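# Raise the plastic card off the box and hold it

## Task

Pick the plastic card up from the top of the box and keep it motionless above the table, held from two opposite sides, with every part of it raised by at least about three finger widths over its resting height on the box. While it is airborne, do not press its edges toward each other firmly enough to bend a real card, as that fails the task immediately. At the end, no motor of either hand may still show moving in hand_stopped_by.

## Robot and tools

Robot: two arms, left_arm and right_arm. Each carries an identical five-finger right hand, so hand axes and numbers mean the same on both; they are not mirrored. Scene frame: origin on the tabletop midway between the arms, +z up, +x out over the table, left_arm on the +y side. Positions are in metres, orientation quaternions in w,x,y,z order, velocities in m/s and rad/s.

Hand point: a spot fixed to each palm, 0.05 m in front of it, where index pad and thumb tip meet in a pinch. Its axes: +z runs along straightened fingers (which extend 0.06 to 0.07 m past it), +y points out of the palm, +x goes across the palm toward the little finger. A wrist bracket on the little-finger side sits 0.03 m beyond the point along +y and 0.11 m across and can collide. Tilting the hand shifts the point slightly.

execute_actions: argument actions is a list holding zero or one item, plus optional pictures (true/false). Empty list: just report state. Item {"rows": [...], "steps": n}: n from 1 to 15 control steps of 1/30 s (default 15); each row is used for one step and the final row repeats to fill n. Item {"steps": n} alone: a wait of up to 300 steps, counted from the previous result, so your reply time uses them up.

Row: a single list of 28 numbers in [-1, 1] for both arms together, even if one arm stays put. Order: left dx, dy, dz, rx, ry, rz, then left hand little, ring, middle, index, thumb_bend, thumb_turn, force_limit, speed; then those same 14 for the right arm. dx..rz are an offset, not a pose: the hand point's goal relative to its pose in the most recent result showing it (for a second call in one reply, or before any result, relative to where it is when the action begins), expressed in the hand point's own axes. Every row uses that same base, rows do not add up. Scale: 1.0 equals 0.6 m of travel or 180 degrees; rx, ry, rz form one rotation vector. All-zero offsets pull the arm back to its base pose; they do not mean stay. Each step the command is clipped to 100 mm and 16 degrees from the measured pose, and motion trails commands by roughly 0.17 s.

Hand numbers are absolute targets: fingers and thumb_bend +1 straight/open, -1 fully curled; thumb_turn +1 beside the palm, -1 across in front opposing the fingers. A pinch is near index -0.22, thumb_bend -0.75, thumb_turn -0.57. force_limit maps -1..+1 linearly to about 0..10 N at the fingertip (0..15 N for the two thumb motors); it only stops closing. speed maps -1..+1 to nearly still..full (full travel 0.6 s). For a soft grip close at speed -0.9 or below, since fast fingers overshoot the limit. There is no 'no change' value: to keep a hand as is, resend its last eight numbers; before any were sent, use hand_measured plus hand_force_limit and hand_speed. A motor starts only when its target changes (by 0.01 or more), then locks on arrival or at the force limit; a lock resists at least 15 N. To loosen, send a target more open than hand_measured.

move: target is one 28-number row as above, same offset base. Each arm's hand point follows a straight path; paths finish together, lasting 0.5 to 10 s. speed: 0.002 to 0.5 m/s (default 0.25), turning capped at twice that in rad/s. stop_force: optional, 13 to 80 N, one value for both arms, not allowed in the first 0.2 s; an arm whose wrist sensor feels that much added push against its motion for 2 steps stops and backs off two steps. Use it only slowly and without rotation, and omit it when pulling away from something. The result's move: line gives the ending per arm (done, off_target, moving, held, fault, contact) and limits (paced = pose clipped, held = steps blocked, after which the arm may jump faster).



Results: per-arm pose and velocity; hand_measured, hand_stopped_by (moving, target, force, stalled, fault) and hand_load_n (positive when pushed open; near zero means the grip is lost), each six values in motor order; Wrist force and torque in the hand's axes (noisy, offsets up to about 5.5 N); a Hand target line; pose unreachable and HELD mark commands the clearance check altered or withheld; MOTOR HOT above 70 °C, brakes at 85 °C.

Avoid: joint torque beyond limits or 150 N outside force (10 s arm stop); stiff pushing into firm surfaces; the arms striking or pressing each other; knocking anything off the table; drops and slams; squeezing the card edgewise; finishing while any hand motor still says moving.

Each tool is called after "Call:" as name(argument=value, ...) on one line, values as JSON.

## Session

Call:
execute_actions(actions=[])

Scene clock: 0.00 s of 6000.00 s.
left_arm: end_effector_position=(-0.2563, +0.9211, +0.6782) hand_measured=(+1.000, +1.000, +1.000, +1.000, +1.000, +1.000) hand_load_n=(+0.0, +0.0, +0.0, +0.0, +0.0, +0.0) hand_stopped_by=(target, target, target, target, target, target) hand_force_limit=0.00 hand_speed=-0.80 end_effector_quat_wxyz=(+0.022, -0.731, +0.676, +0.093) end_effector_velocity=(-0.001, -0.000, -0.000) end_effector_angular_velocity=(+0.001, -0.000, +0.002) | right_arm: end_effector_position=(-0.0806, -1.1533, +0.6885) hand_measured=(+1.000, +1.000, +1.000, +1.000, +1.000, +1.000) hand_load_n=(+0.0, +0.0, +0.0, +0.0, +0.0, +0.0) hand_stopped_by=(target, target, target, target, target, target) hand_force_limit=0.00 hand_speed=-0.80 end_effector_quat_wxyz=(+0.020, +0.745, +0.646, -0.162) end_effector_velocity=(-0.000, -0.000, -0.000) end_effector_angular_velocity=(-0.000, +0.000, -0.000)
Joint positions: left_arm=[ 1.238 -1.717  1.434  1.712  1.441 -1.789] | right_arm=[-2.009 -1.701  1.355  1.596  1.639 -1.962]
Joint velocities: left_arm=[ 0.002  0.    -0.    -0.001  0.     0.   ] | right_arm=[-0.  0.  0. -0. -0.  0.]
Joint torques (N m, as the arm reports them, + toward a larger angle): no reading
Wrist force (N, on the end effector, along its own x y z axes, offset not removed): no reading
Wrist torque (N m, same axes, about the end effector's origin, offset not removed): no reading
Hand target (left_arm): -0.256, +0.921, +0.678; -0.022, +0.731, -0.676, -0.093
Hand target (right_arm): -0.081, -1.153, +0.688; +0.020, +0.745, +0.646, -0.162
camera_calibration (this result's frames):
cam_left_wrist: T_world_to_cam=[[-0.994089, 0.0470137, 0.0978611, -0.361273], [0.101334, 0.725315, 0.680918, -1.10785], [-0.0389676, 0.68681, -0.725792, -0.0241678], [0, 0, 0, 1]] pos_world=[-0.247816, 0.837121, 0.772167]
cam_right_wrist: T_world_to_cam=[[0.964667, -0.229146, -0.130038, -0.100752], [-0.0426092, -0.622741, 0.781267, -1.26838], [-0.260004, -0.748121, -0.610502, -0.336116], [0, 0, 0, 1]] pos_world=[-0.0442439, -1.06442, 0.772643]

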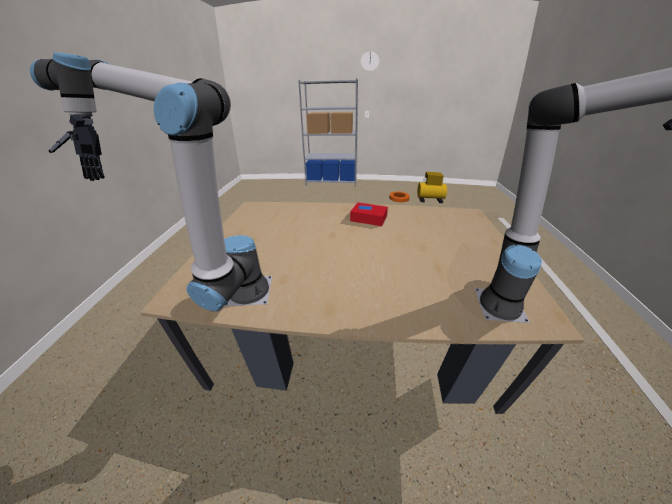

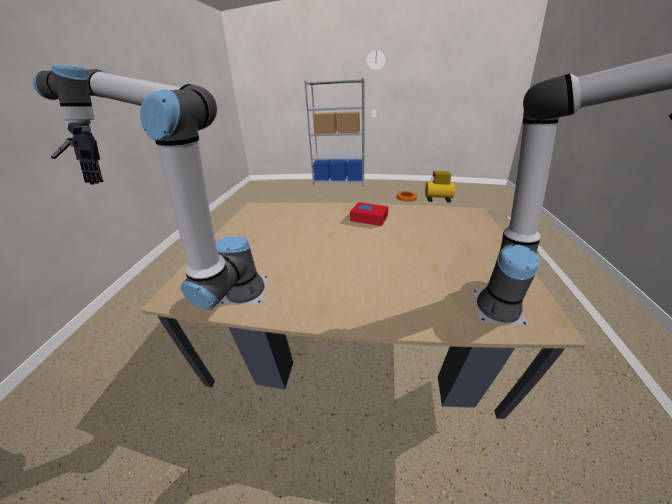

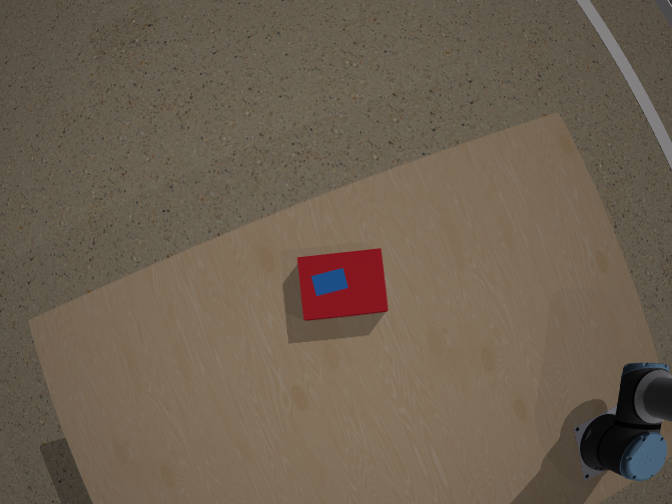

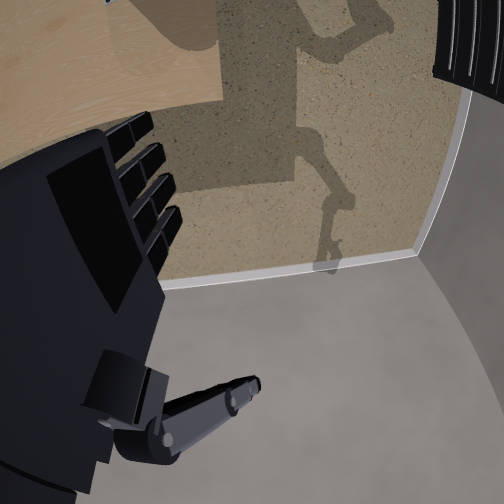

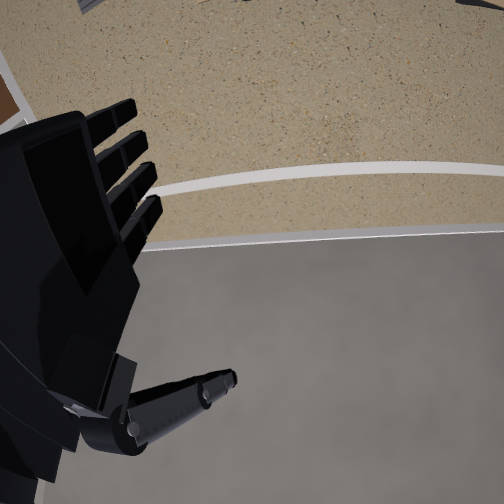

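Call:
move(target=[0.4,-1,0.14,0,0,0.62,0.9,0.9,0.9,0.9,0.9,0.9,0,0.5,0,0,0,0,0,0,1,1,1,1,1,1,0,-0.8], speed=0.35)

Scene clock: 14.90 s of 6000.00 s.
left_arm: end_effector_position=(+0.3471, +0.7499, +0.5000) hand_measured=(+0.900, +0.900, +0.900, +0.900, +0.900, +0.900) hand_load_n=(+0.0, +0.0, +0.0, +0.0, +0.0, +0.0) hand_stopped_by=(target, target, target, target, target, target) hand_force_limit=0.00 hand_speed=0.50 end_effector_quat_wxyz=(-0.063, +0.148, +0.985, +0.069) end_effector_velocity=(+0.002, -0.000, -0.000) end_effector_angular_velocity=(-0.001, +0.001, -0.006) | right_arm: end_effector_position=(-0.0806, -1.1533, +0.6885) hand_measured=(+1.000, +1.000, +1.000, +1.000, +1.000, +1.000) hand_load_n=(+0.0, +0.0, +0.0, +0.0, +0.0, +0.0) hand_stopped_by=(target, target, target, target, target, target) hand_force_limit=0.00 hand_speed=-0.80 end_effector_quat_wxyz=(+0.020, +0.745, +0.646, -0.162) end_effector_velocity=(+0.000, +0.000, +0.000) end_effector_angular_velocity=(-0.001, -0.000, -0.001)
Joint positions: left_arm=[-0.198 -1.705  1.776  1.606  1.416 -1.295] | right_arm=[-2.009 -1.701  1.355  1.596  1.639 -1.962]
Joint velocities: left_arm=[ 0.001  0.004 -0.002 -0.001  0.001  0.008] | right_arm=[ 0.    -0.     0.    -0.    -0.     0.001]
Joint torques (N m, as the arm reports them, + toward a larger angle): left_arm=[ 10.27 -13.13 -45.43   1.26   1.01   2.23] | right_arm=[ -2.39 -33.11 -35.47   2.84   0.39  -0.79]
Wrist force (N, on the end effector, along its own x y z axes, offset not removed): left_arm=[-0.2 -0.4 1.5] | right_arm=[1.4 -0.9 1.8]
Wrist torque (N m, same axes, about the end effector's origin, offset not removed): left_arm=[0.04 0.02 0.19] | right_arm=[-0.20 -0.25 0.32]
Hand target (left_arm): +0.347, +0.750, +0.500; -0.063, +0.148, +0.985, +0.069
Hand target (right_arm): -0.081, -1.153, +0.688; +0.020, +0.745, +0.646, -0.162
Off the commanded pose (left_arm): 0.001 m, 0 deg.
Off the commanded pose (right_arm): 0.000 m, 0 deg.
After step 90, 8.50 s passed at rest.
move: done
camera_calibration (this result's frames):
cam_left_wrist: T_world_to_cam=[[0.419803, 0.904086, 0.0799637, -0.860529], [0.806096, -0.411886, 0.424923, -0.18722], [0.417103, -0.113926, -0.901691, 0.517743], [0, 0, 0, 1]] pos_world=[0.296218, 0.759863, 0.615209]
cam_right_wrist: T_world_to_cam=[[0.964667, -0.229145, -0.130038, -0.100752], [-0.0426093, -0.622741, 0.781267, -1.26838], [-0.260004, -0.748122, -0.610502, -0.336116], [0, 0, 0, 1]] pos_world=[-0.0442438, -1.06442, 0.772643]

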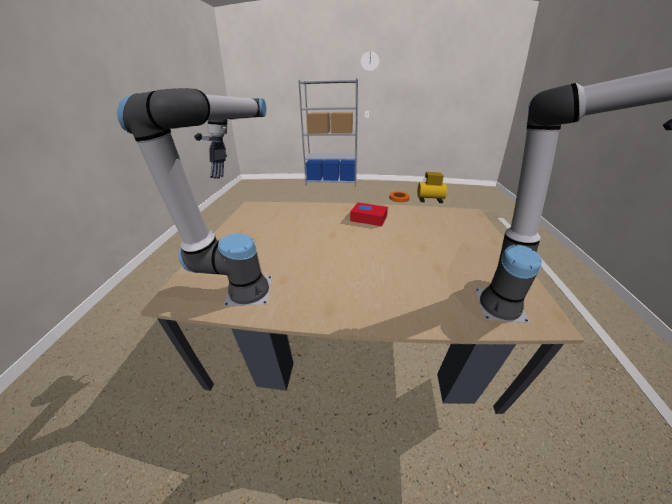

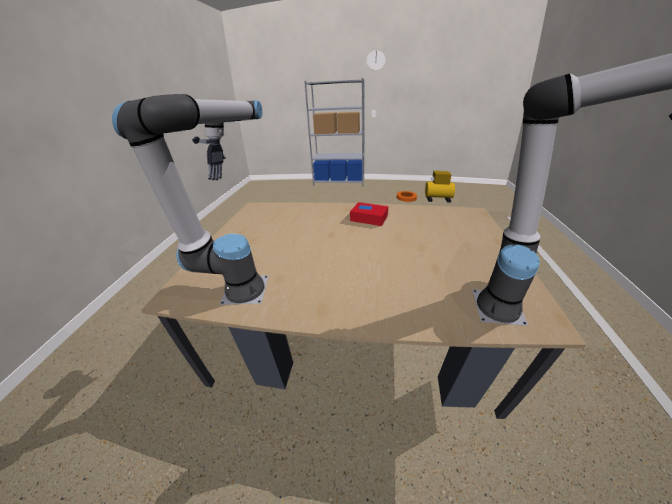

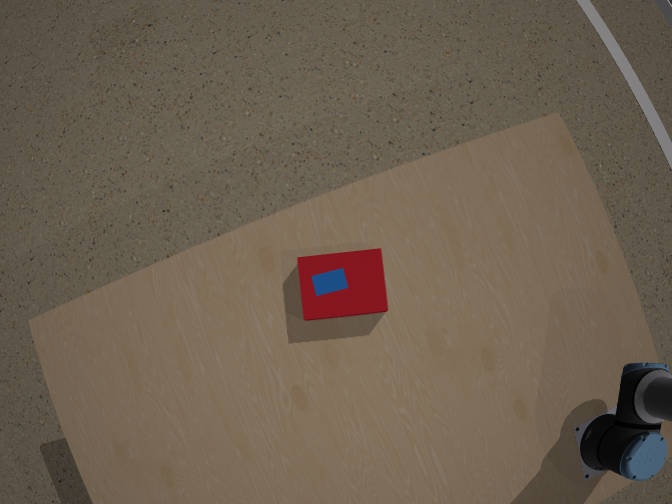

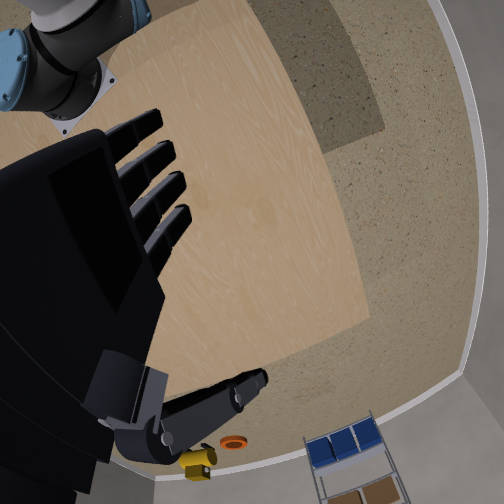

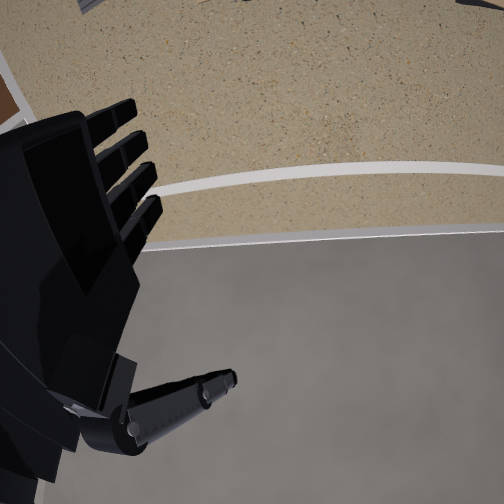

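Call:
move(target=[-1,-0.97,0.28,0.316,-0.042,0.023,1,1,1,1,1,1,0,0.5,0,0,0,0,0,0,1,1,1,1,1,1,0,-0.8], speed=0.35)

Scene clock: 27.00 s of 6000.00 s.
left_arm: end_effector_position=(+0.7244, +0.0556, +0.1793) hand_measured=(+1.000, +1.000, +1.000, +1.000, +1.000, +1.000) hand_load_n=(+0.0, +0.0, +0.0, +0.0, +0.0, +0.0) hand_stopped_by=(target, target, target, target, target, target) hand_force_limit=0.00 hand_speed=0.50 end_effector_quat_wxyz=(-0.065, +0.138, +0.895, -0.420) end_effector_velocity=(+0.002, -0.001, -0.001) end_effector_angular_velocity=(-0.002, +0.001, +0.001) | right_arm: end_effector_position=(-0.0806, -1.1533, +0.6885) hand_measured=(+1.000, +1.000, +1.000, +1.000, +1.000, +1.000) hand_load_n=(+0.0, +0.0, +0.0, +0.0, +0.0, +0.0) hand_stopped_by=(target, target, target, target, target, target) hand_force_limit=0.00 hand_speed=-0.80 end_effector_quat_wxyz=(+0.020, +0.745, +0.646, -0.162) end_effector_velocity=(+0.000, +0.000, +0.000) end_effector_angular_velocity=(-0.000, -0.001, -0.000)
Joint positions: left_arm=[-0.721 -0.857  1.244  0.916  2.418 -1.923] | right_arm=[-2.009 -1.701  1.355  1.596  1.639 -1.962]
Joint velocities: left_arm=[ 0.     0.003 -0.004 -0.001  0.002 -0.003] | right_arm=[-0.    -0.     0.     0.    -0.001  0.   ]
Joint torques (N m, as the arm reports them, + toward a larger angle): left_arm=[-11.74 -80.91 -42.71   0.13   2.7   -1.84] | right_arm=[ -2.16 -32.15 -35.53   3.04   0.23  -0.82]
Wrist force (N, on the end effector, along its own x y z axes, offset not removed): left_arm=[-1.9 0.7 0.4] | right_arm=[0.6 -0.6 4.2]
Wrist torque (N m, same axes, about the end effector's origin, offset not removed): left_arm=[0.23 0.30 0.17] | right_arm=[-0.27 -0.17 0.35]
Hand target (left_arm): +0.725, +0.055, +0.179; -0.065, +0.138, +0.895, -0.420
Hand target (right_arm): -0.081, -1.153, +0.688; +0.020, +0.745, +0.646, -0.162
Off the commanded pose (left_arm): 0.000 m, 0 deg.
Off the commanded pose (right_arm): 0.000 m, 0 deg.
After step 90, 5.97 s passed at rest.
move: done
camera_calibration (this result's frames):
cam_left_wrist: T_world_to_cam=[[0.311823, 0.55071, -0.774264, -0.114488], [0.893403, 0.107436, 0.436221, -0.735327], [0.323415, -0.827753, -0.458505, 0.0202085], [0, 0, 0, 1]] pos_world=[0.686107, 0.158778, 0.241387]
cam_right_wrist: T_world_to_cam=[[0.964667, -0.229146, -0.130038, -0.100752], [-0.0426093, -0.622741, 0.781267, -1.26838], [-0.260004, -0.748121, -0.610502, -0.336116], [0, 0, 0, 1]] pos_world=[-0.0442439, -1.06442, 0.772643]

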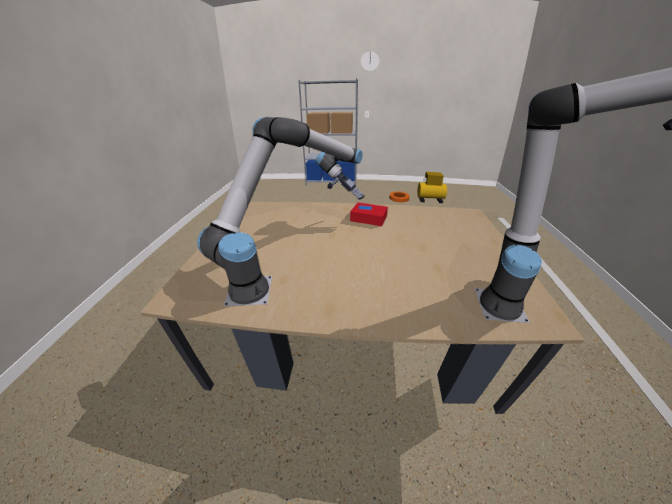

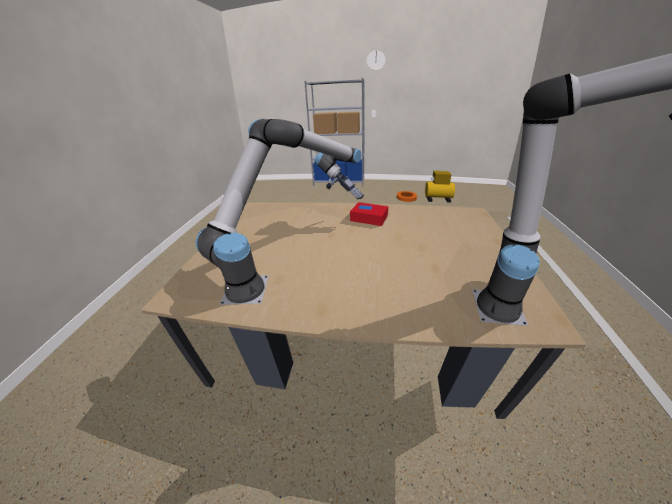

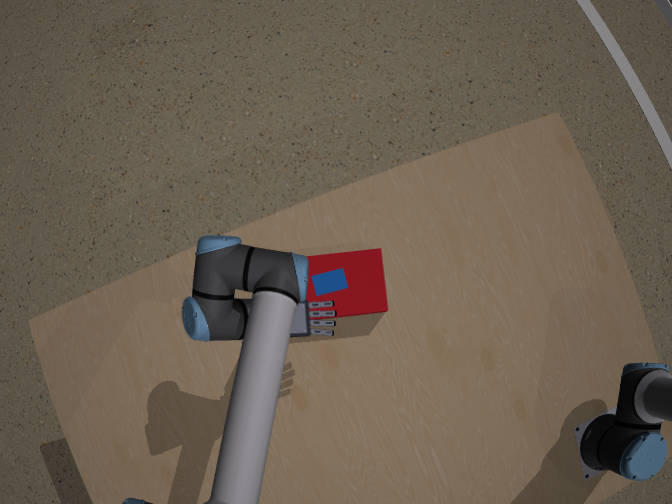

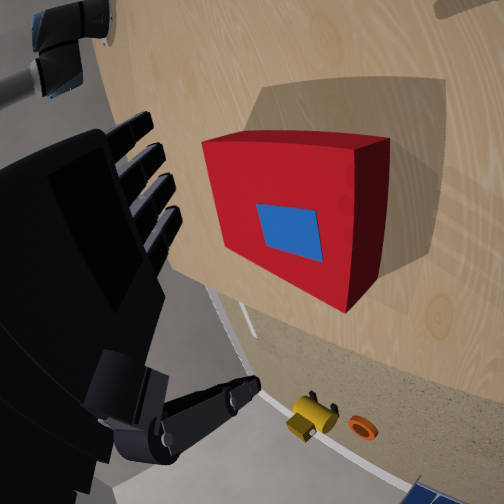

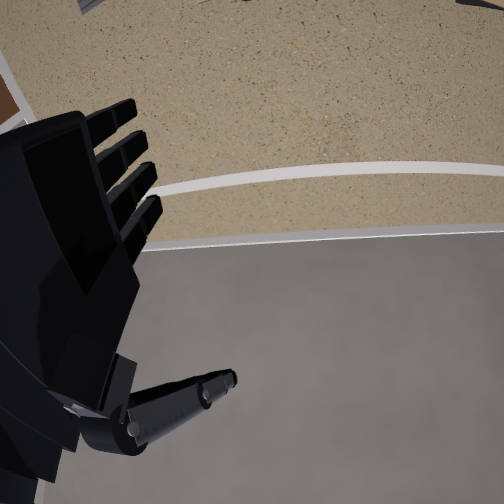

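Call:
move(target=[-0.133,0.106,0.116,0,0,0,1,1,1,1,1,1,0,0.5,0,0,0,0,0,0,1,1,1,1,1,1,0,-0.8], speed=0.08)

Call:
move(target=[0,0,0,0,0,0,1,1,0.4,0.4,1,1,-0.3,-0.88,0,0,0,0,0,0,1,1,1,1,1,1,0,-0.8])

Scene clock: 40.00 s of 6000.00 s.
left_arm: end_effector_position=(+0.7962, +0.0194, +0.0858) hand_measured=(+1.000, +1.000, +1.000, +1.000, +1.000, +1.000) hand_load_n=(+0.0, +0.0, +0.0, +0.0, +0.0, +0.0) hand_stopped_by=(target, target, target, target, target, target) hand_force_limit=0.00 hand_speed=0.50 end_effector_quat_wxyz=(-0.065, +0.138, +0.895, -0.420) end_effector_velocity=(+0.001, -0.001, -0.002) end_effector_angular_velocity=(-0.000, -0.000, -0.001) | right_arm: end_effector_position=(-0.0806, -1.1533, +0.6885) hand_measured=(+1.000, +1.000, +1.000, +1.000, +1.000, +1.000) hand_load_n=(+0.0, +0.0, +0.0, +0.0, +0.0, +0.0) hand_stopped_by=(target, target, target, target, target, target) hand_force_limit=0.00 hand_speed=-0.80 end_effector_quat_wxyz=(+0.020, +0.745, +0.646, -0.162) end_effector_velocity=(-0.000, -0.000, +0.000) end_effector_angular_velocity=(-0.000, -0.000, +0.000)
Joint positions: left_arm=[-0.714 -0.657  1.055  0.912  2.419 -1.914] | right_arm=[-2.009 -1.701  1.355  1.596  1.639 -1.962]
Joint velocities: left_arm=[-0.001  0.004 -0.005  0.001  0.     0.   ] | right_arm=[-0.  0. -0.  0. -0. -0.]
Joint torques (N m, as the arm reports them, + toward a larger angle): left_arm=[ 13.25 -92.9  -43.59   6.55   3.04   2.32] | right_arm=[ -4.38 -32.28 -35.23   3.37   0.23  -0.69]
Wrist force (N, on the end effector, along its own x y z axes, offset not removed): left_arm=[0.0 0.7 1.4] | right_arm=[3.1 2.9 1.7]
Wrist torque (N m, same axes, about the end effector's origin, offset not removed): left_arm=[0.11 -0.18 0.26] | right_arm=[0.41 -0.46 0.64]
Hand target (left_arm): +0.796, +0.019, +0.086; -0.065, +0.138, +0.895, -0.420
Hand target (right_arm): -0.081, -1.153, +0.688; +0.020, +0.745, +0.646, -0.162
Off the commanded pose (left_arm): 0.000 m, 0 deg.
Off the commanded pose (right_arm): 0.000 m, 0 deg.
After step 90, 8.00 s passed at rest.
move: done
camera_calibration (this result's frames):
cam_left_wrist: T_world_to_cam=[[0.311845, 0.550721, -0.774247, -0.189353], [0.893384, 0.107448, 0.436257, -0.75471], [0.323447, -0.827745, -0.458498, -0.0758451], [0, 0, 0, 1]] pos_world=[0.757827, 0.122592, 0.147866]
cam_right_wrist: T_world_to_cam=[[0.964667, -0.229145, -0.130038, -0.100752], [-0.0426093, -0.622741, 0.781267, -1.26838], [-0.260004, -0.748122, -0.610501, -0.336116], [0, 0, 0, 1]] pos_world=[-0.0442439, -1.06442, 0.772643]

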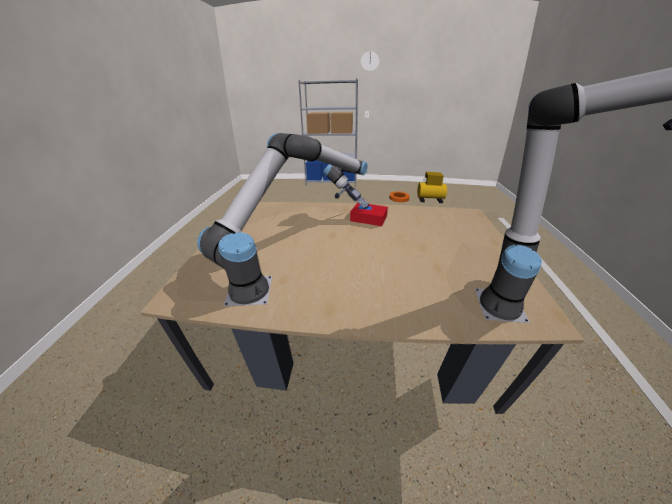

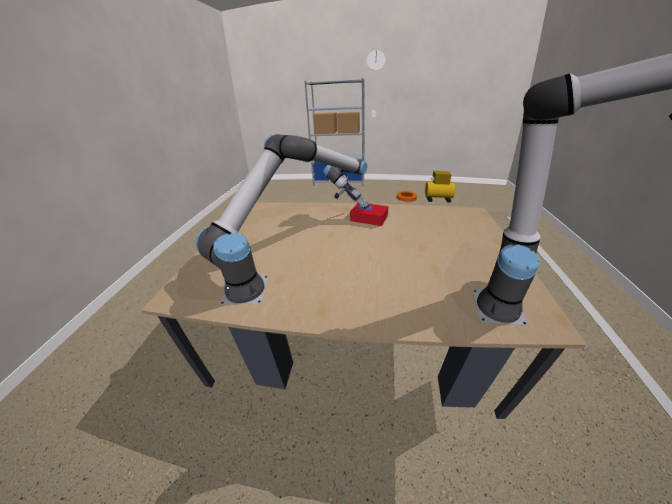

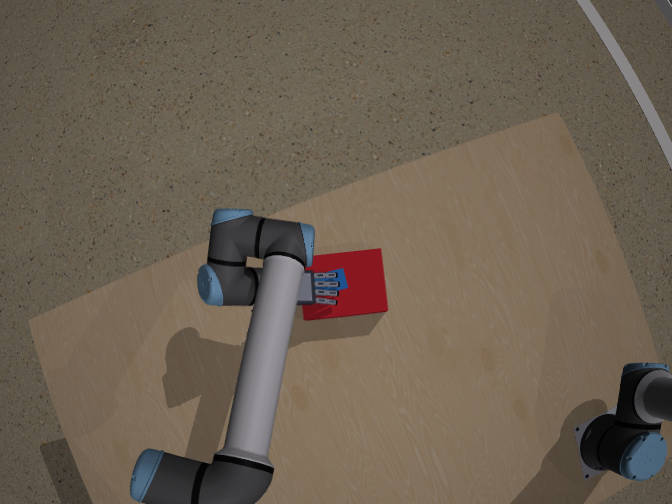

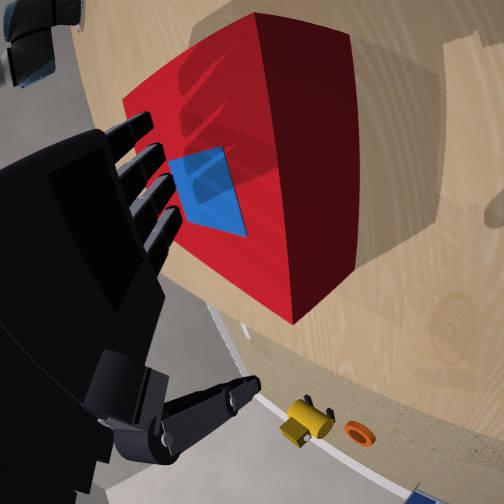

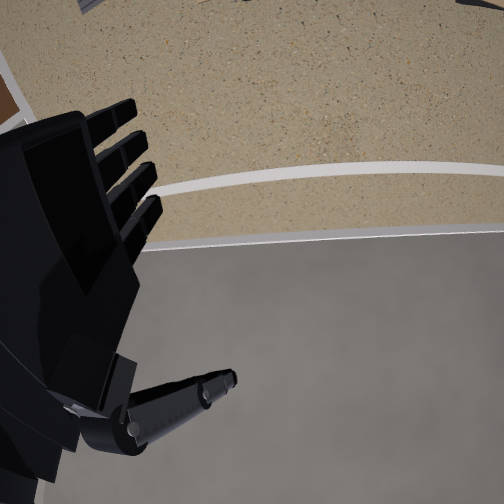

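Scene clock: 41.57 s of 6000.00 s.
left_arm: end_effector_position=(+0.7961, +0.0194, +0.0859) hand_measured=(+1.000, +1.000, +0.830, +0.742, +1.000, +1.000) hand_load_n=(+0.0, +0.0, +3.0, +4.5, +0.0, +0.0) hand_stopped_by=(target, target, force, force, target, target) hand_force_limit=-0.30 hand_speed=-0.88 end_effector_quat_wxyz=(-0.065, +0.138, +0.895, -0.420) end_effector_velocity=(-0.001, -0.002, +0.000) end_effector_angular_velocity=(-0.000, -0.000, -0.002) | right_arm: end_effector_position=(-0.0806, -1.1533, +0.6885) hand_measured=(+1.000, +1.000, +1.000, +1.000, +1.000, +1.000) hand_load_n=(+0.0, +0.0, +0.0, +0.0, +0.0, +0.0) hand_stopped_by=(target, target, target, target, target, target) hand_force_limit=0.00 hand_speed=-0.80 end_effector_quat_wxyz=(+0.020, +0.745, +0.646, -0.162) end_effector_velocity=(+0.000, -0.000, -0.000) end_effector_angular_velocity=(+0.001, -0.001, +0.000)
Joint positions: left_arm=[-0.714 -0.657  1.055  0.912  2.419 -1.914] | right_arm=[-2.009 -1.701  1.355  1.596  1.639 -1.962]
Joint velocities: left_arm=[-0.002 -0.    -0.    -0.    -0.    -0.   ] | right_arm=[ 0.     0.001  0.     0.    -0.    -0.   ]
Joint torques (N m, as the arm reports them, + toward a larger angle): left_arm=[  11.24 -110.46  -15.53    3.7    -2.95    1.29] | right_arm=[ -3.19 -33.99 -35.35   3.15   0.49  -0.73]
Wrist force (N, on the end effector, along its own x y z axes, offset not removed): left_arm=[-0.3 -17.8 -8.2] | right_arm=[2.1 1.9 2.2]
Wrist torque (N m, same axes, about the end effector's origin, offset not removed): left_arm=[-0.31 0.11 -0.02] | right_arm=[0.22 -0.32 0.57]
Hand target (left_arm): +0.796, +0.019, +0.086; -0.065, +0.138, +0.895, -0.420
Hand target (right_arm): -0.081, -1.153, +0.688; +0.020, +0.745, +0.646, -0.162
Off the commanded pose (left_arm): 0.000 m, 0 deg.
Off the commanded pose (right_arm): 0.000 m, 0 deg.
move: done
camera_calibration (this result's frames):
cam_left_wrist: T_world_to_cam=[[0.311844, 0.550635, -0.774309, -0.189286], [0.893397, 0.107463, 0.436226, -0.754734], [0.323411, -0.8278, -0.458424, -0.0758045], [0, 0, 0, 1]] pos_world=[0.757821, 0.122583, 0.147918]
cam_right_wrist: T_world_to_cam=[[0.964667, -0.229146, -0.130038, -0.100752], [-0.0426093, -0.622741, 0.781267, -1.26838], [-0.260004, -0.748122, -0.610502, -0.336116], [0, 0, 0, 1]] pos_world=[-0.0442439, -1.06442, 0.772643]

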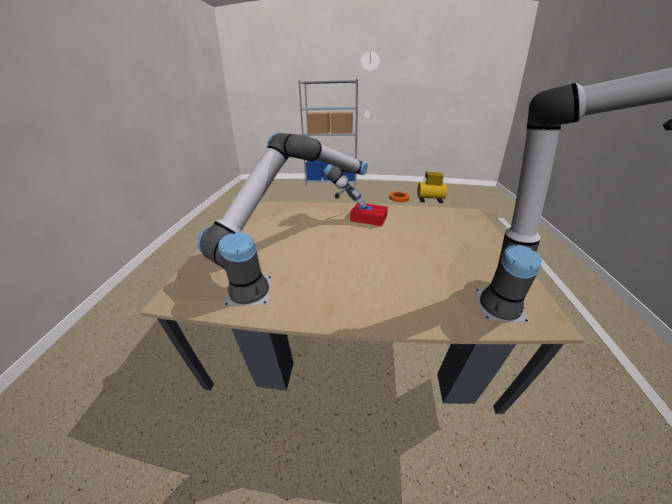

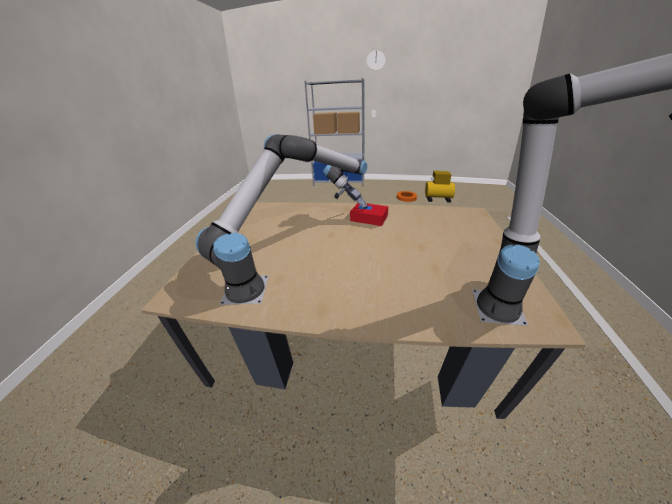

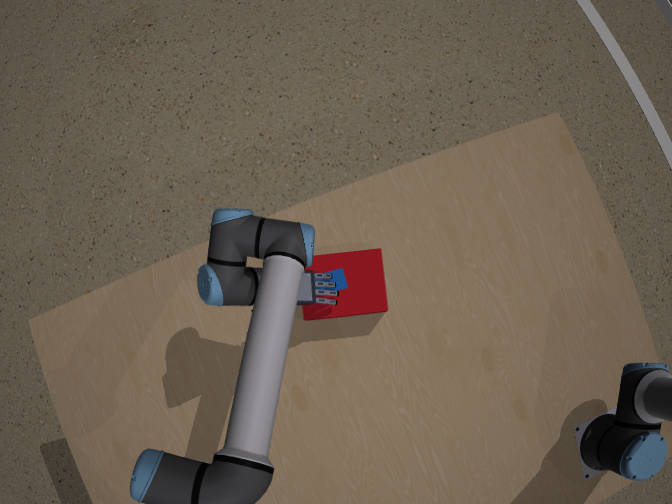

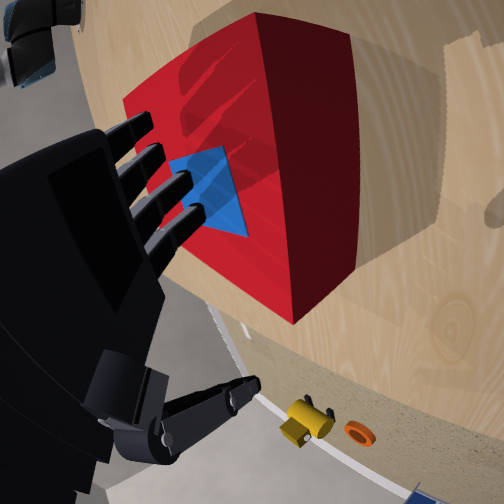

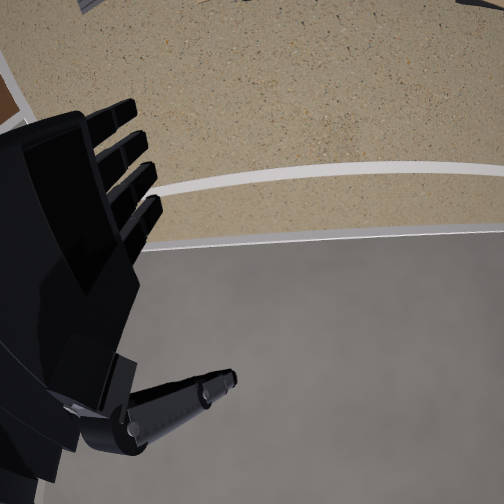

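Call:
move(target=[0,0.0641,-0.0768,0,0,0,1,1,0.4,0.4,1,1,-0.3,-0.88,0,0,0,0,0,0,1,1,1,1,1,1,0,-0.8], speed=0.025)

Scene clock: 47.13 s of 6000.00 s.
left_arm: end_effector_position=(+0.8141, +0.0765, +0.0857) hand_measured=(+1.000, +1.000, +0.830, +0.742, +1.000, +1.000) hand_load_n=(+0.0, +0.0, +4.5, +5.5, +0.0, +0.0) hand_stopped_by=(target, target, force, force, target, target) hand_force_limit=-0.30 hand_speed=-0.88 end_effector_quat_wxyz=(-0.065, +0.138, +0.895, -0.420) end_effector_velocity=(+0.001, +0.001, -0.000) end_effector_angular_velocity=(-0.001, -0.002, -0.001) | right_arm: end_effector_position=(-0.0806, -1.1533, +0.6885) hand_measured=(+1.000, +1.000, +1.000, +1.000, +1.000, +1.000) hand_load_n=(+0.0, +0.0, +0.0, +0.0, +0.0, +0.0) hand_stopped_by=(target, target, target, target, target, target) hand_force_limit=0.00 hand_speed=-0.80 end_effector_quat_wxyz=(+0.020, +0.745, +0.646, -0.162) end_effector_velocity=(-0.001, -0.000, -0.000) end_effector_angular_velocity=(+0.001, +0.000, -0.001)
Joint positions: left_arm=[-0.649 -0.648  1.053  0.978  2.434 -1.816] | right_arm=[-2.009 -1.701  1.355  1.596  1.639 -1.962]
Joint velocities: left_arm=[ 0.001  0.001 -0.     0.     0.     0.003] | right_arm=[-0.     0.001 -0.     0.     0.001  0.001]
Joint torques (N m, as the arm reports them, + toward a larger angle): left_arm=[ 15.57 -76.92 -36.23   6.13  -0.56   2.24] | right_arm=[ -1.78 -32.49 -35.57   2.89   0.34  -0.86]
Wrist force (N, on the end effector, along its own x y z axes, offset not removed): left_arm=[-4.0 -14.6 -6.9] | right_arm=[-0.6 -1.5 3.3]
Wrist torque (N m, same axes, about the end effector's origin, offset not removed): left_arm=[0.69 0.69 -0.37] | right_arm=[-0.40 -0.01 0.16]
Hand target (left_arm): +0.814, +0.077, +0.086; -0.065, +0.138, +0.895, -0.420
Hand target (right_arm): -0.081, -1.153, +0.688; +0.020, +0.745, +0.646, -0.162
Off the commanded pose (left_arm): 0.000 m, 0 deg.
Off the commanded pose (right_arm): 0.000 m, 0 deg.
move: done
camera_calibration (this result's frames):
cam_left_wrist: T_world_to_cam=[[0.31193, 0.550813, -0.774148, -0.226616], [0.893369, 0.107311, 0.436321, -0.776832], [0.323406, -0.827701, -0.458606, -0.0344258], [0, 0, 0, 1]] pos_world=[0.775819, 0.179691, 0.147726]
cam_right_wrist: T_world_to_cam=[[0.964667, -0.229146, -0.130038, -0.100752], [-0.0426094, -0.622741, 0.781267, -1.26838], [-0.260004, -0.748121, -0.610502, -0.336116], [0, 0, 0, 1]] pos_world=[-0.0442439, -1.06442, 0.772643]

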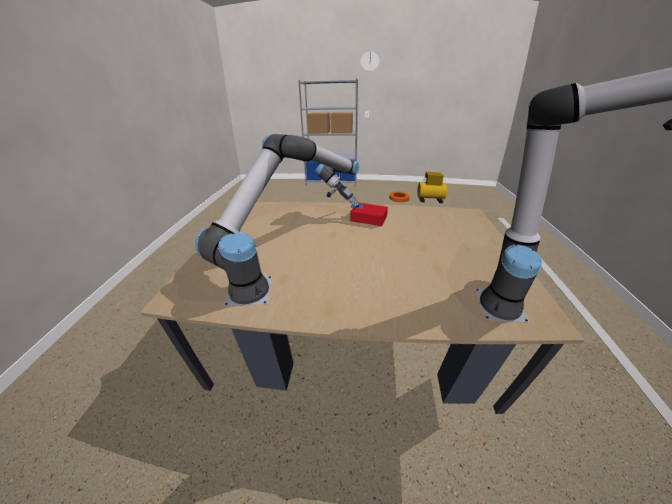

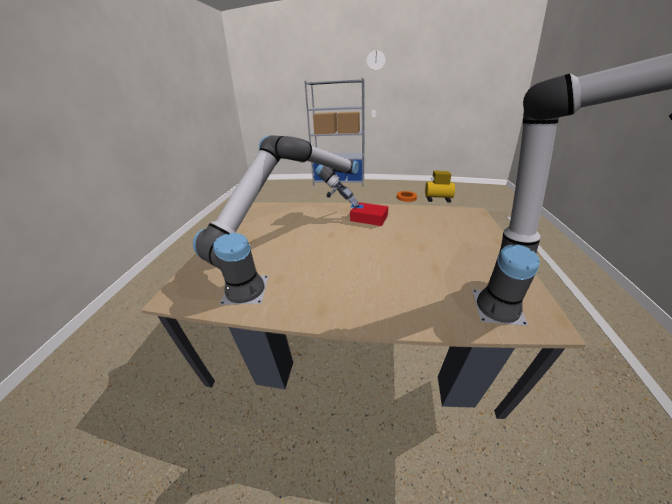

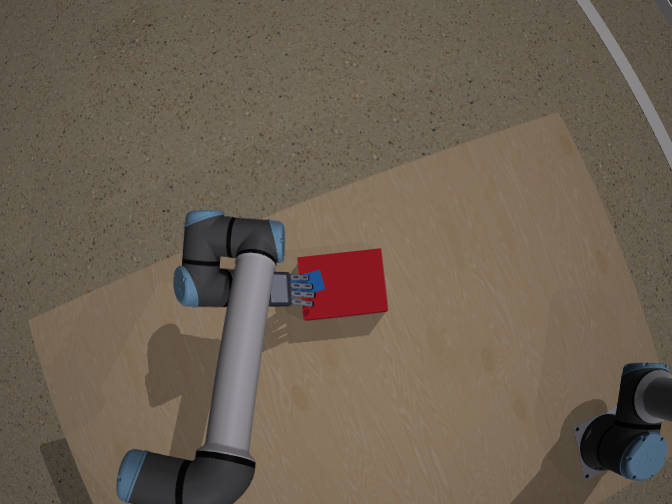

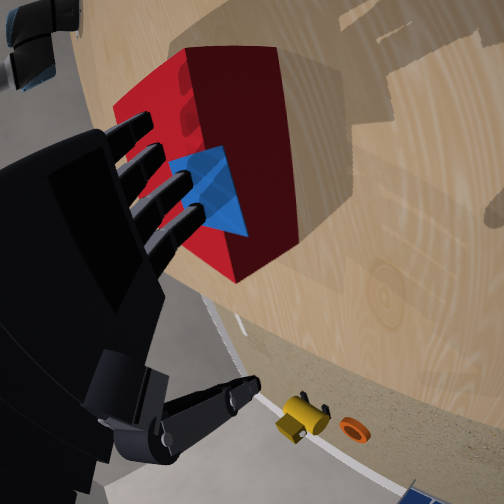

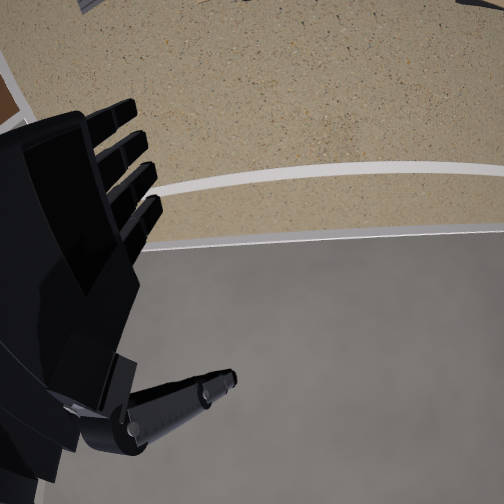

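Call:
move(target=[0.08,-0.09,-0.16,0,0,0,1,1,1,1,1,1,-0.3,1,0,0,0,0,0,0,1,1,1,1,1,1,0,-0.8], speed=0.15)

Call:
move(target=[0,0,0,0,0.416,0.888,0.3,0.3,0.3,0.3,-0.75,-0.57,0,0,0,0,0,0,0,0,1,1,1,1,1,1,0,-0.8], speed=0.4)

Scene clock: 59.27 s of 6000.00 s.
left_arm: end_effector_position=(+0.7806, +0.1284, +0.1885) hand_measured=(+1.000, +1.000, +1.000, +1.000, +1.000, +1.000) hand_load_n=(+0.0, +0.0, +0.0, +0.0, +0.0, +0.0) hand_stopped_by=(target, target, target, target, target, target) hand_force_limit=-0.30 hand_speed=1.00 end_effector_quat_wxyz=(-0.065, +0.138, +0.895, -0.420) end_effector_velocity=(-0.001, +0.001, +0.002) end_effector_angular_velocity=(-0.000, -0.000, -0.000) | right_arm: end_effector_position=(-0.0806, -1.1533, +0.6885) hand_measured=(+1.000, +1.000, +1.000, +1.000, +1.000, +1.000) hand_load_n=(+0.0, +0.0, +0.0, +0.0, +0.0, +0.0) hand_stopped_by=(target, target, target, target, target, target) hand_force_limit=0.00 hand_speed=-0.80 end_effector_quat_wxyz=(+0.020, +0.745, +0.646, -0.162) end_effector_velocity=(+0.000, +0.000, +0.000) end_effector_angular_velocity=(-0.000, -0.000, -0.001)
Joint positions: left_arm=[-0.612 -0.791  1.136  1.081  2.44  -1.76 ] | right_arm=[-2.009 -1.701  1.355  1.596  1.639 -1.962]
Joint velocities: left_arm=[ 0.001 -0.002  0.001  0.002  0.     0.001] | right_arm=[ 0.    -0.    -0.     0.    -0.     0.001]
Joint torques (N m, as the arm reports them, + toward a larger angle): left_arm=[  12.76 -115.17  -20.85    6.45    3.01    2.42] | right_arm=[ -2.34 -32.74 -35.55   2.9    0.27  -1.1 ]
Wrist force (N, on the end effector, along its own x y z axes, offset not removed): left_arm=[0.1 0.1 2.2] | right_arm=[3.2 -0.3 2.4]
Wrist torque (N m, same axes, about the end effector's origin, offset not removed): left_arm=[-0.03 -0.15 0.12] | right_arm=[-0.10 -0.58 0.44]
Hand target (left_arm): +0.781, +0.128, +0.189; -0.065, +0.138, +0.895, -0.420
Hand target (right_arm): -0.081, -1.153, +0.688; +0.020, +0.745, +0.646, -0.162
Off the commanded pose (left_arm): 0.000 m, 0 deg.
Off the commanded pose (right_arm): 0.000 m, 0 deg.
After step 90, 7.80 s passed at rest.
move: done
camera_calibration (this result's frames):
cam_left_wrist: T_world_to_cam=[[0.311961, 0.550918, -0.77406, -0.165168], [0.893366, 0.107215, 0.436352, -0.797302], [0.323385, -0.827644, -0.458724, 0.0665319], [0, 0, 0, 1]] pos_world=[0.742293, 0.231542, 0.250573]
cam_right_wrist: T_world_to_cam=[[0.964667, -0.229146, -0.130038, -0.100752], [-0.0426094, -0.622741, 0.781267, -1.26838], [-0.260004, -0.748121, -0.610502, -0.336116], [0, 0, 0, 1]] pos_world=[-0.0442439, -1.06442, 0.772643]

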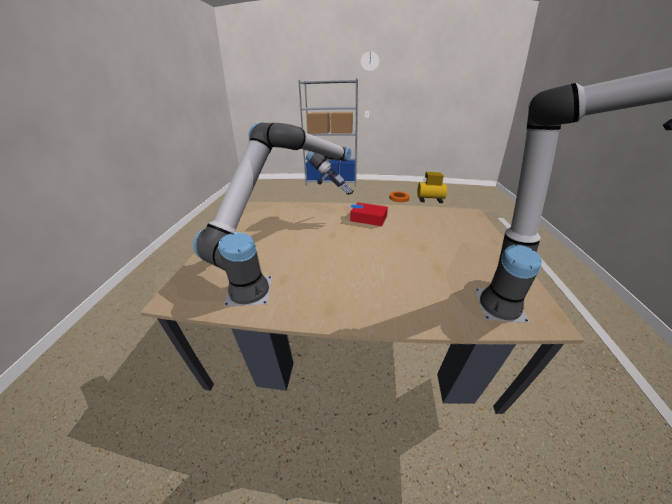

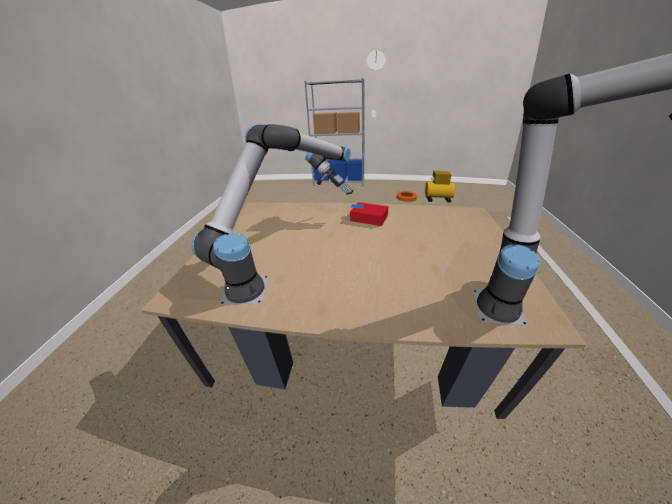

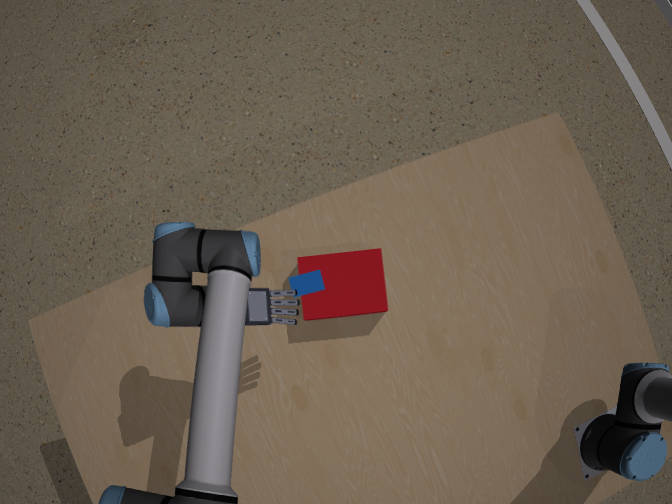

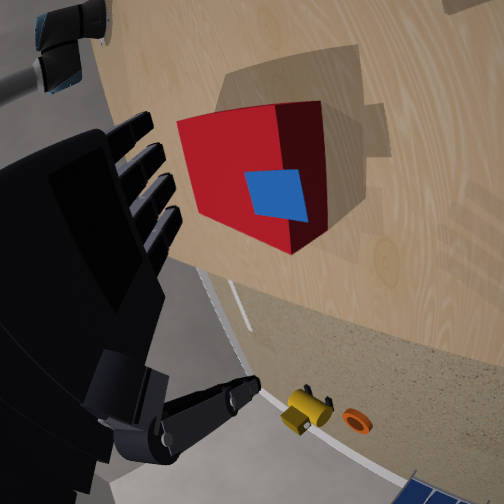

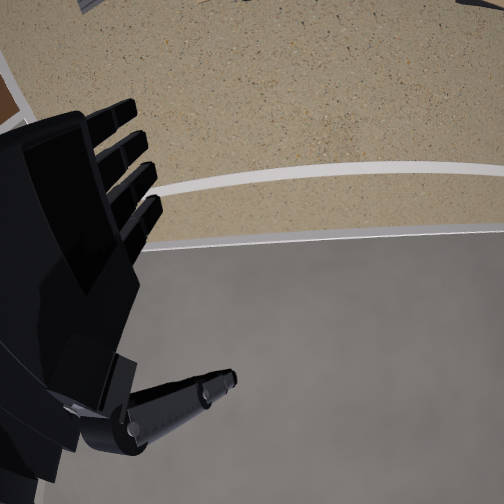

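Scene clock: 63.73 s of 6000.00 s.
left_arm: end_effector_position=(+0.7805, +0.1284, +0.1884) hand_measured=(+0.300, +0.300, +0.300, +0.300, -0.750, -0.570) hand_load_n=(+0.0, +0.0, +0.0, +0.0, +0.0, +0.0) hand_stopped_by=(target, target, target, target, target, target) hand_force_limit=0.00 hand_speed=0.00 end_effector_quat_wxyz=(-0.001, +0.992, -0.125, -0.014) end_effector_velocity=(-0.000, -0.001, -0.000) end_effector_angular_velocity=(-0.002, -0.004, -0.011) | right_arm: end_effector_position=(-0.0806, -1.1533, +0.6885) hand_measured=(+1.000, +1.000, +1.000, +1.000, +1.000, +1.000) hand_load_n=(+0.0, +0.0, +0.0, +0.0, +0.0, +0.0) hand_stopped_by=(target, target, target, target, target, target) hand_force_limit=0.00 hand_speed=-0.80 end_effector_quat_wxyz=(+0.020, +0.745, +0.646, -0.162) end_effector_velocity=(+0.000, +0.000, -0.000) end_effector_angular_velocity=(+0.001, -0.001, +0.000)
Joint positions: left_arm=[-0.716 -0.684  0.89   1.391  1.579  1.29 ] | right_arm=[-2.009 -1.701  1.355  1.596  1.639 -1.962]
Joint velocities: left_arm=[-0.001 -0.002  0.003 -0.005 -0.     0.01 ] | right_arm=[ 0.     0.     0.     0.001 -0.001 -0.   ]
Joint torques (N m, as the arm reports them, + toward a larger angle): left_arm=[ -11.67 -120.55  -22.6     1.25   -2.41    2.5 ] | right_arm=[ -1.52 -33.29 -35.     2.87   0.25  -0.88]
Wrist force (N, on the end effector, along its own x y z axes, offset not removed): left_arm=[-1.1 -2.2 -0.6] | right_arm=[2.6 -0.8 -1.6]
Wrist torque (N m, same axes, about the end effector's origin, offset not removed): left_arm=[-0.26 0.12 0.15] | right_arm=[-0.04 -0.33 0.46]
Hand target (left_arm): +0.780, +0.128, +0.188; -0.001, +0.992, -0.125, -0.013
Hand target (right_arm): -0.081, -1.153, +0.688; +0.020, +0.745, +0.646, -0.162
Off the commanded pose (left_arm): 0.000 m, 0 deg.
Off the commanded pose (right_arm): 0.000 m, 0 deg.
move: done
camera_calibration (this result's frames):
cam_left_wrist: T_world_to_cam=[[-0.37366, -0.927463, -0.0137944, 0.416501], [-0.753915, 0.295009, 0.58701, 0.436042], [-0.540361, 0.229742, -0.809462, 0.671001], [0, 0, 0, 1]] pos_world=[0.846951, 0.103496, 0.292934]
cam_right_wrist: T_world_to_cam=[[0.964667, -0.229146, -0.130038, -0.100752], [-0.0426093, -0.622741, 0.781267, -1.26838], [-0.260004, -0.748121, -0.610502, -0.336116], [0, 0, 0, 1]] pos_world=[-0.0442439, -1.06442, 0.772643]

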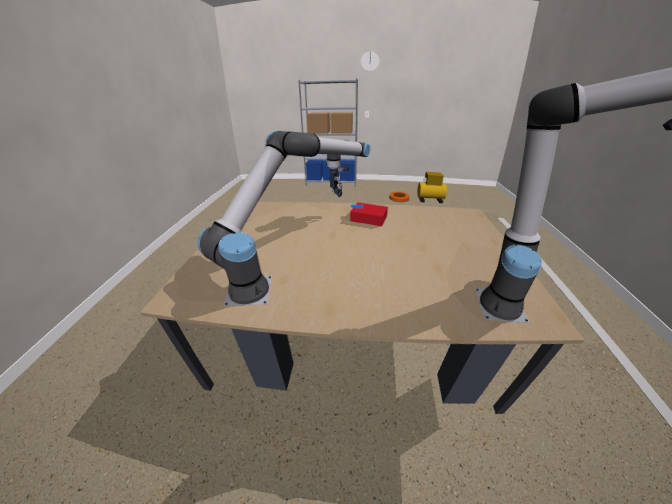

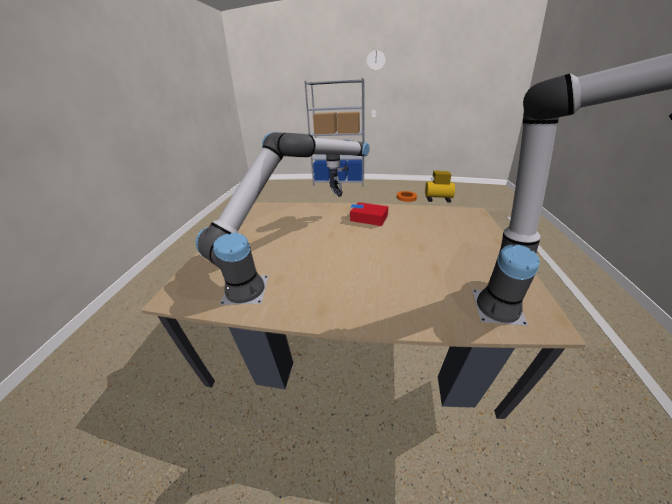

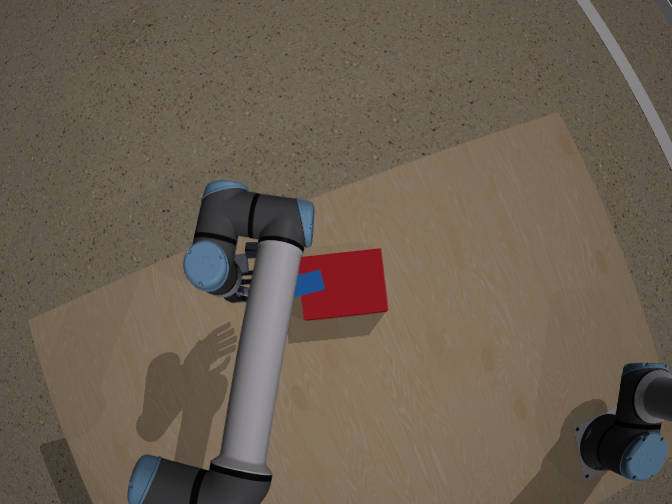

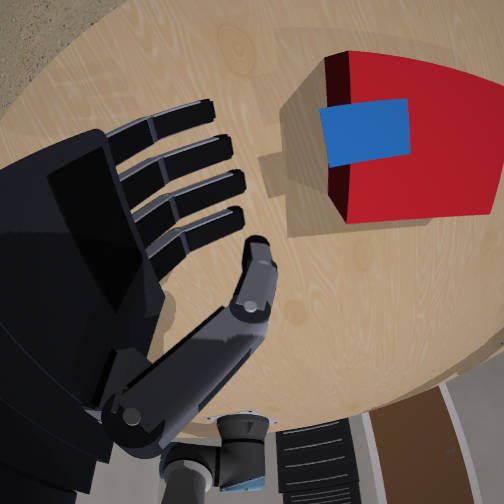

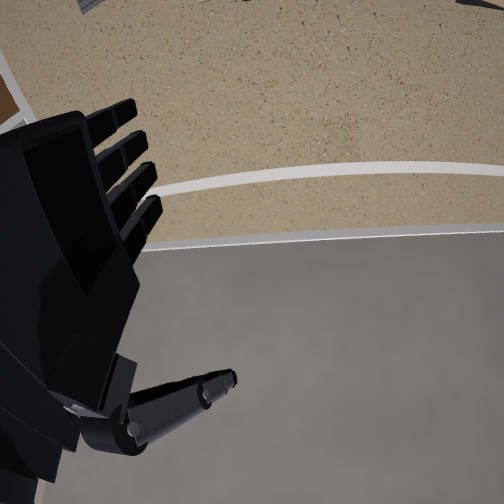

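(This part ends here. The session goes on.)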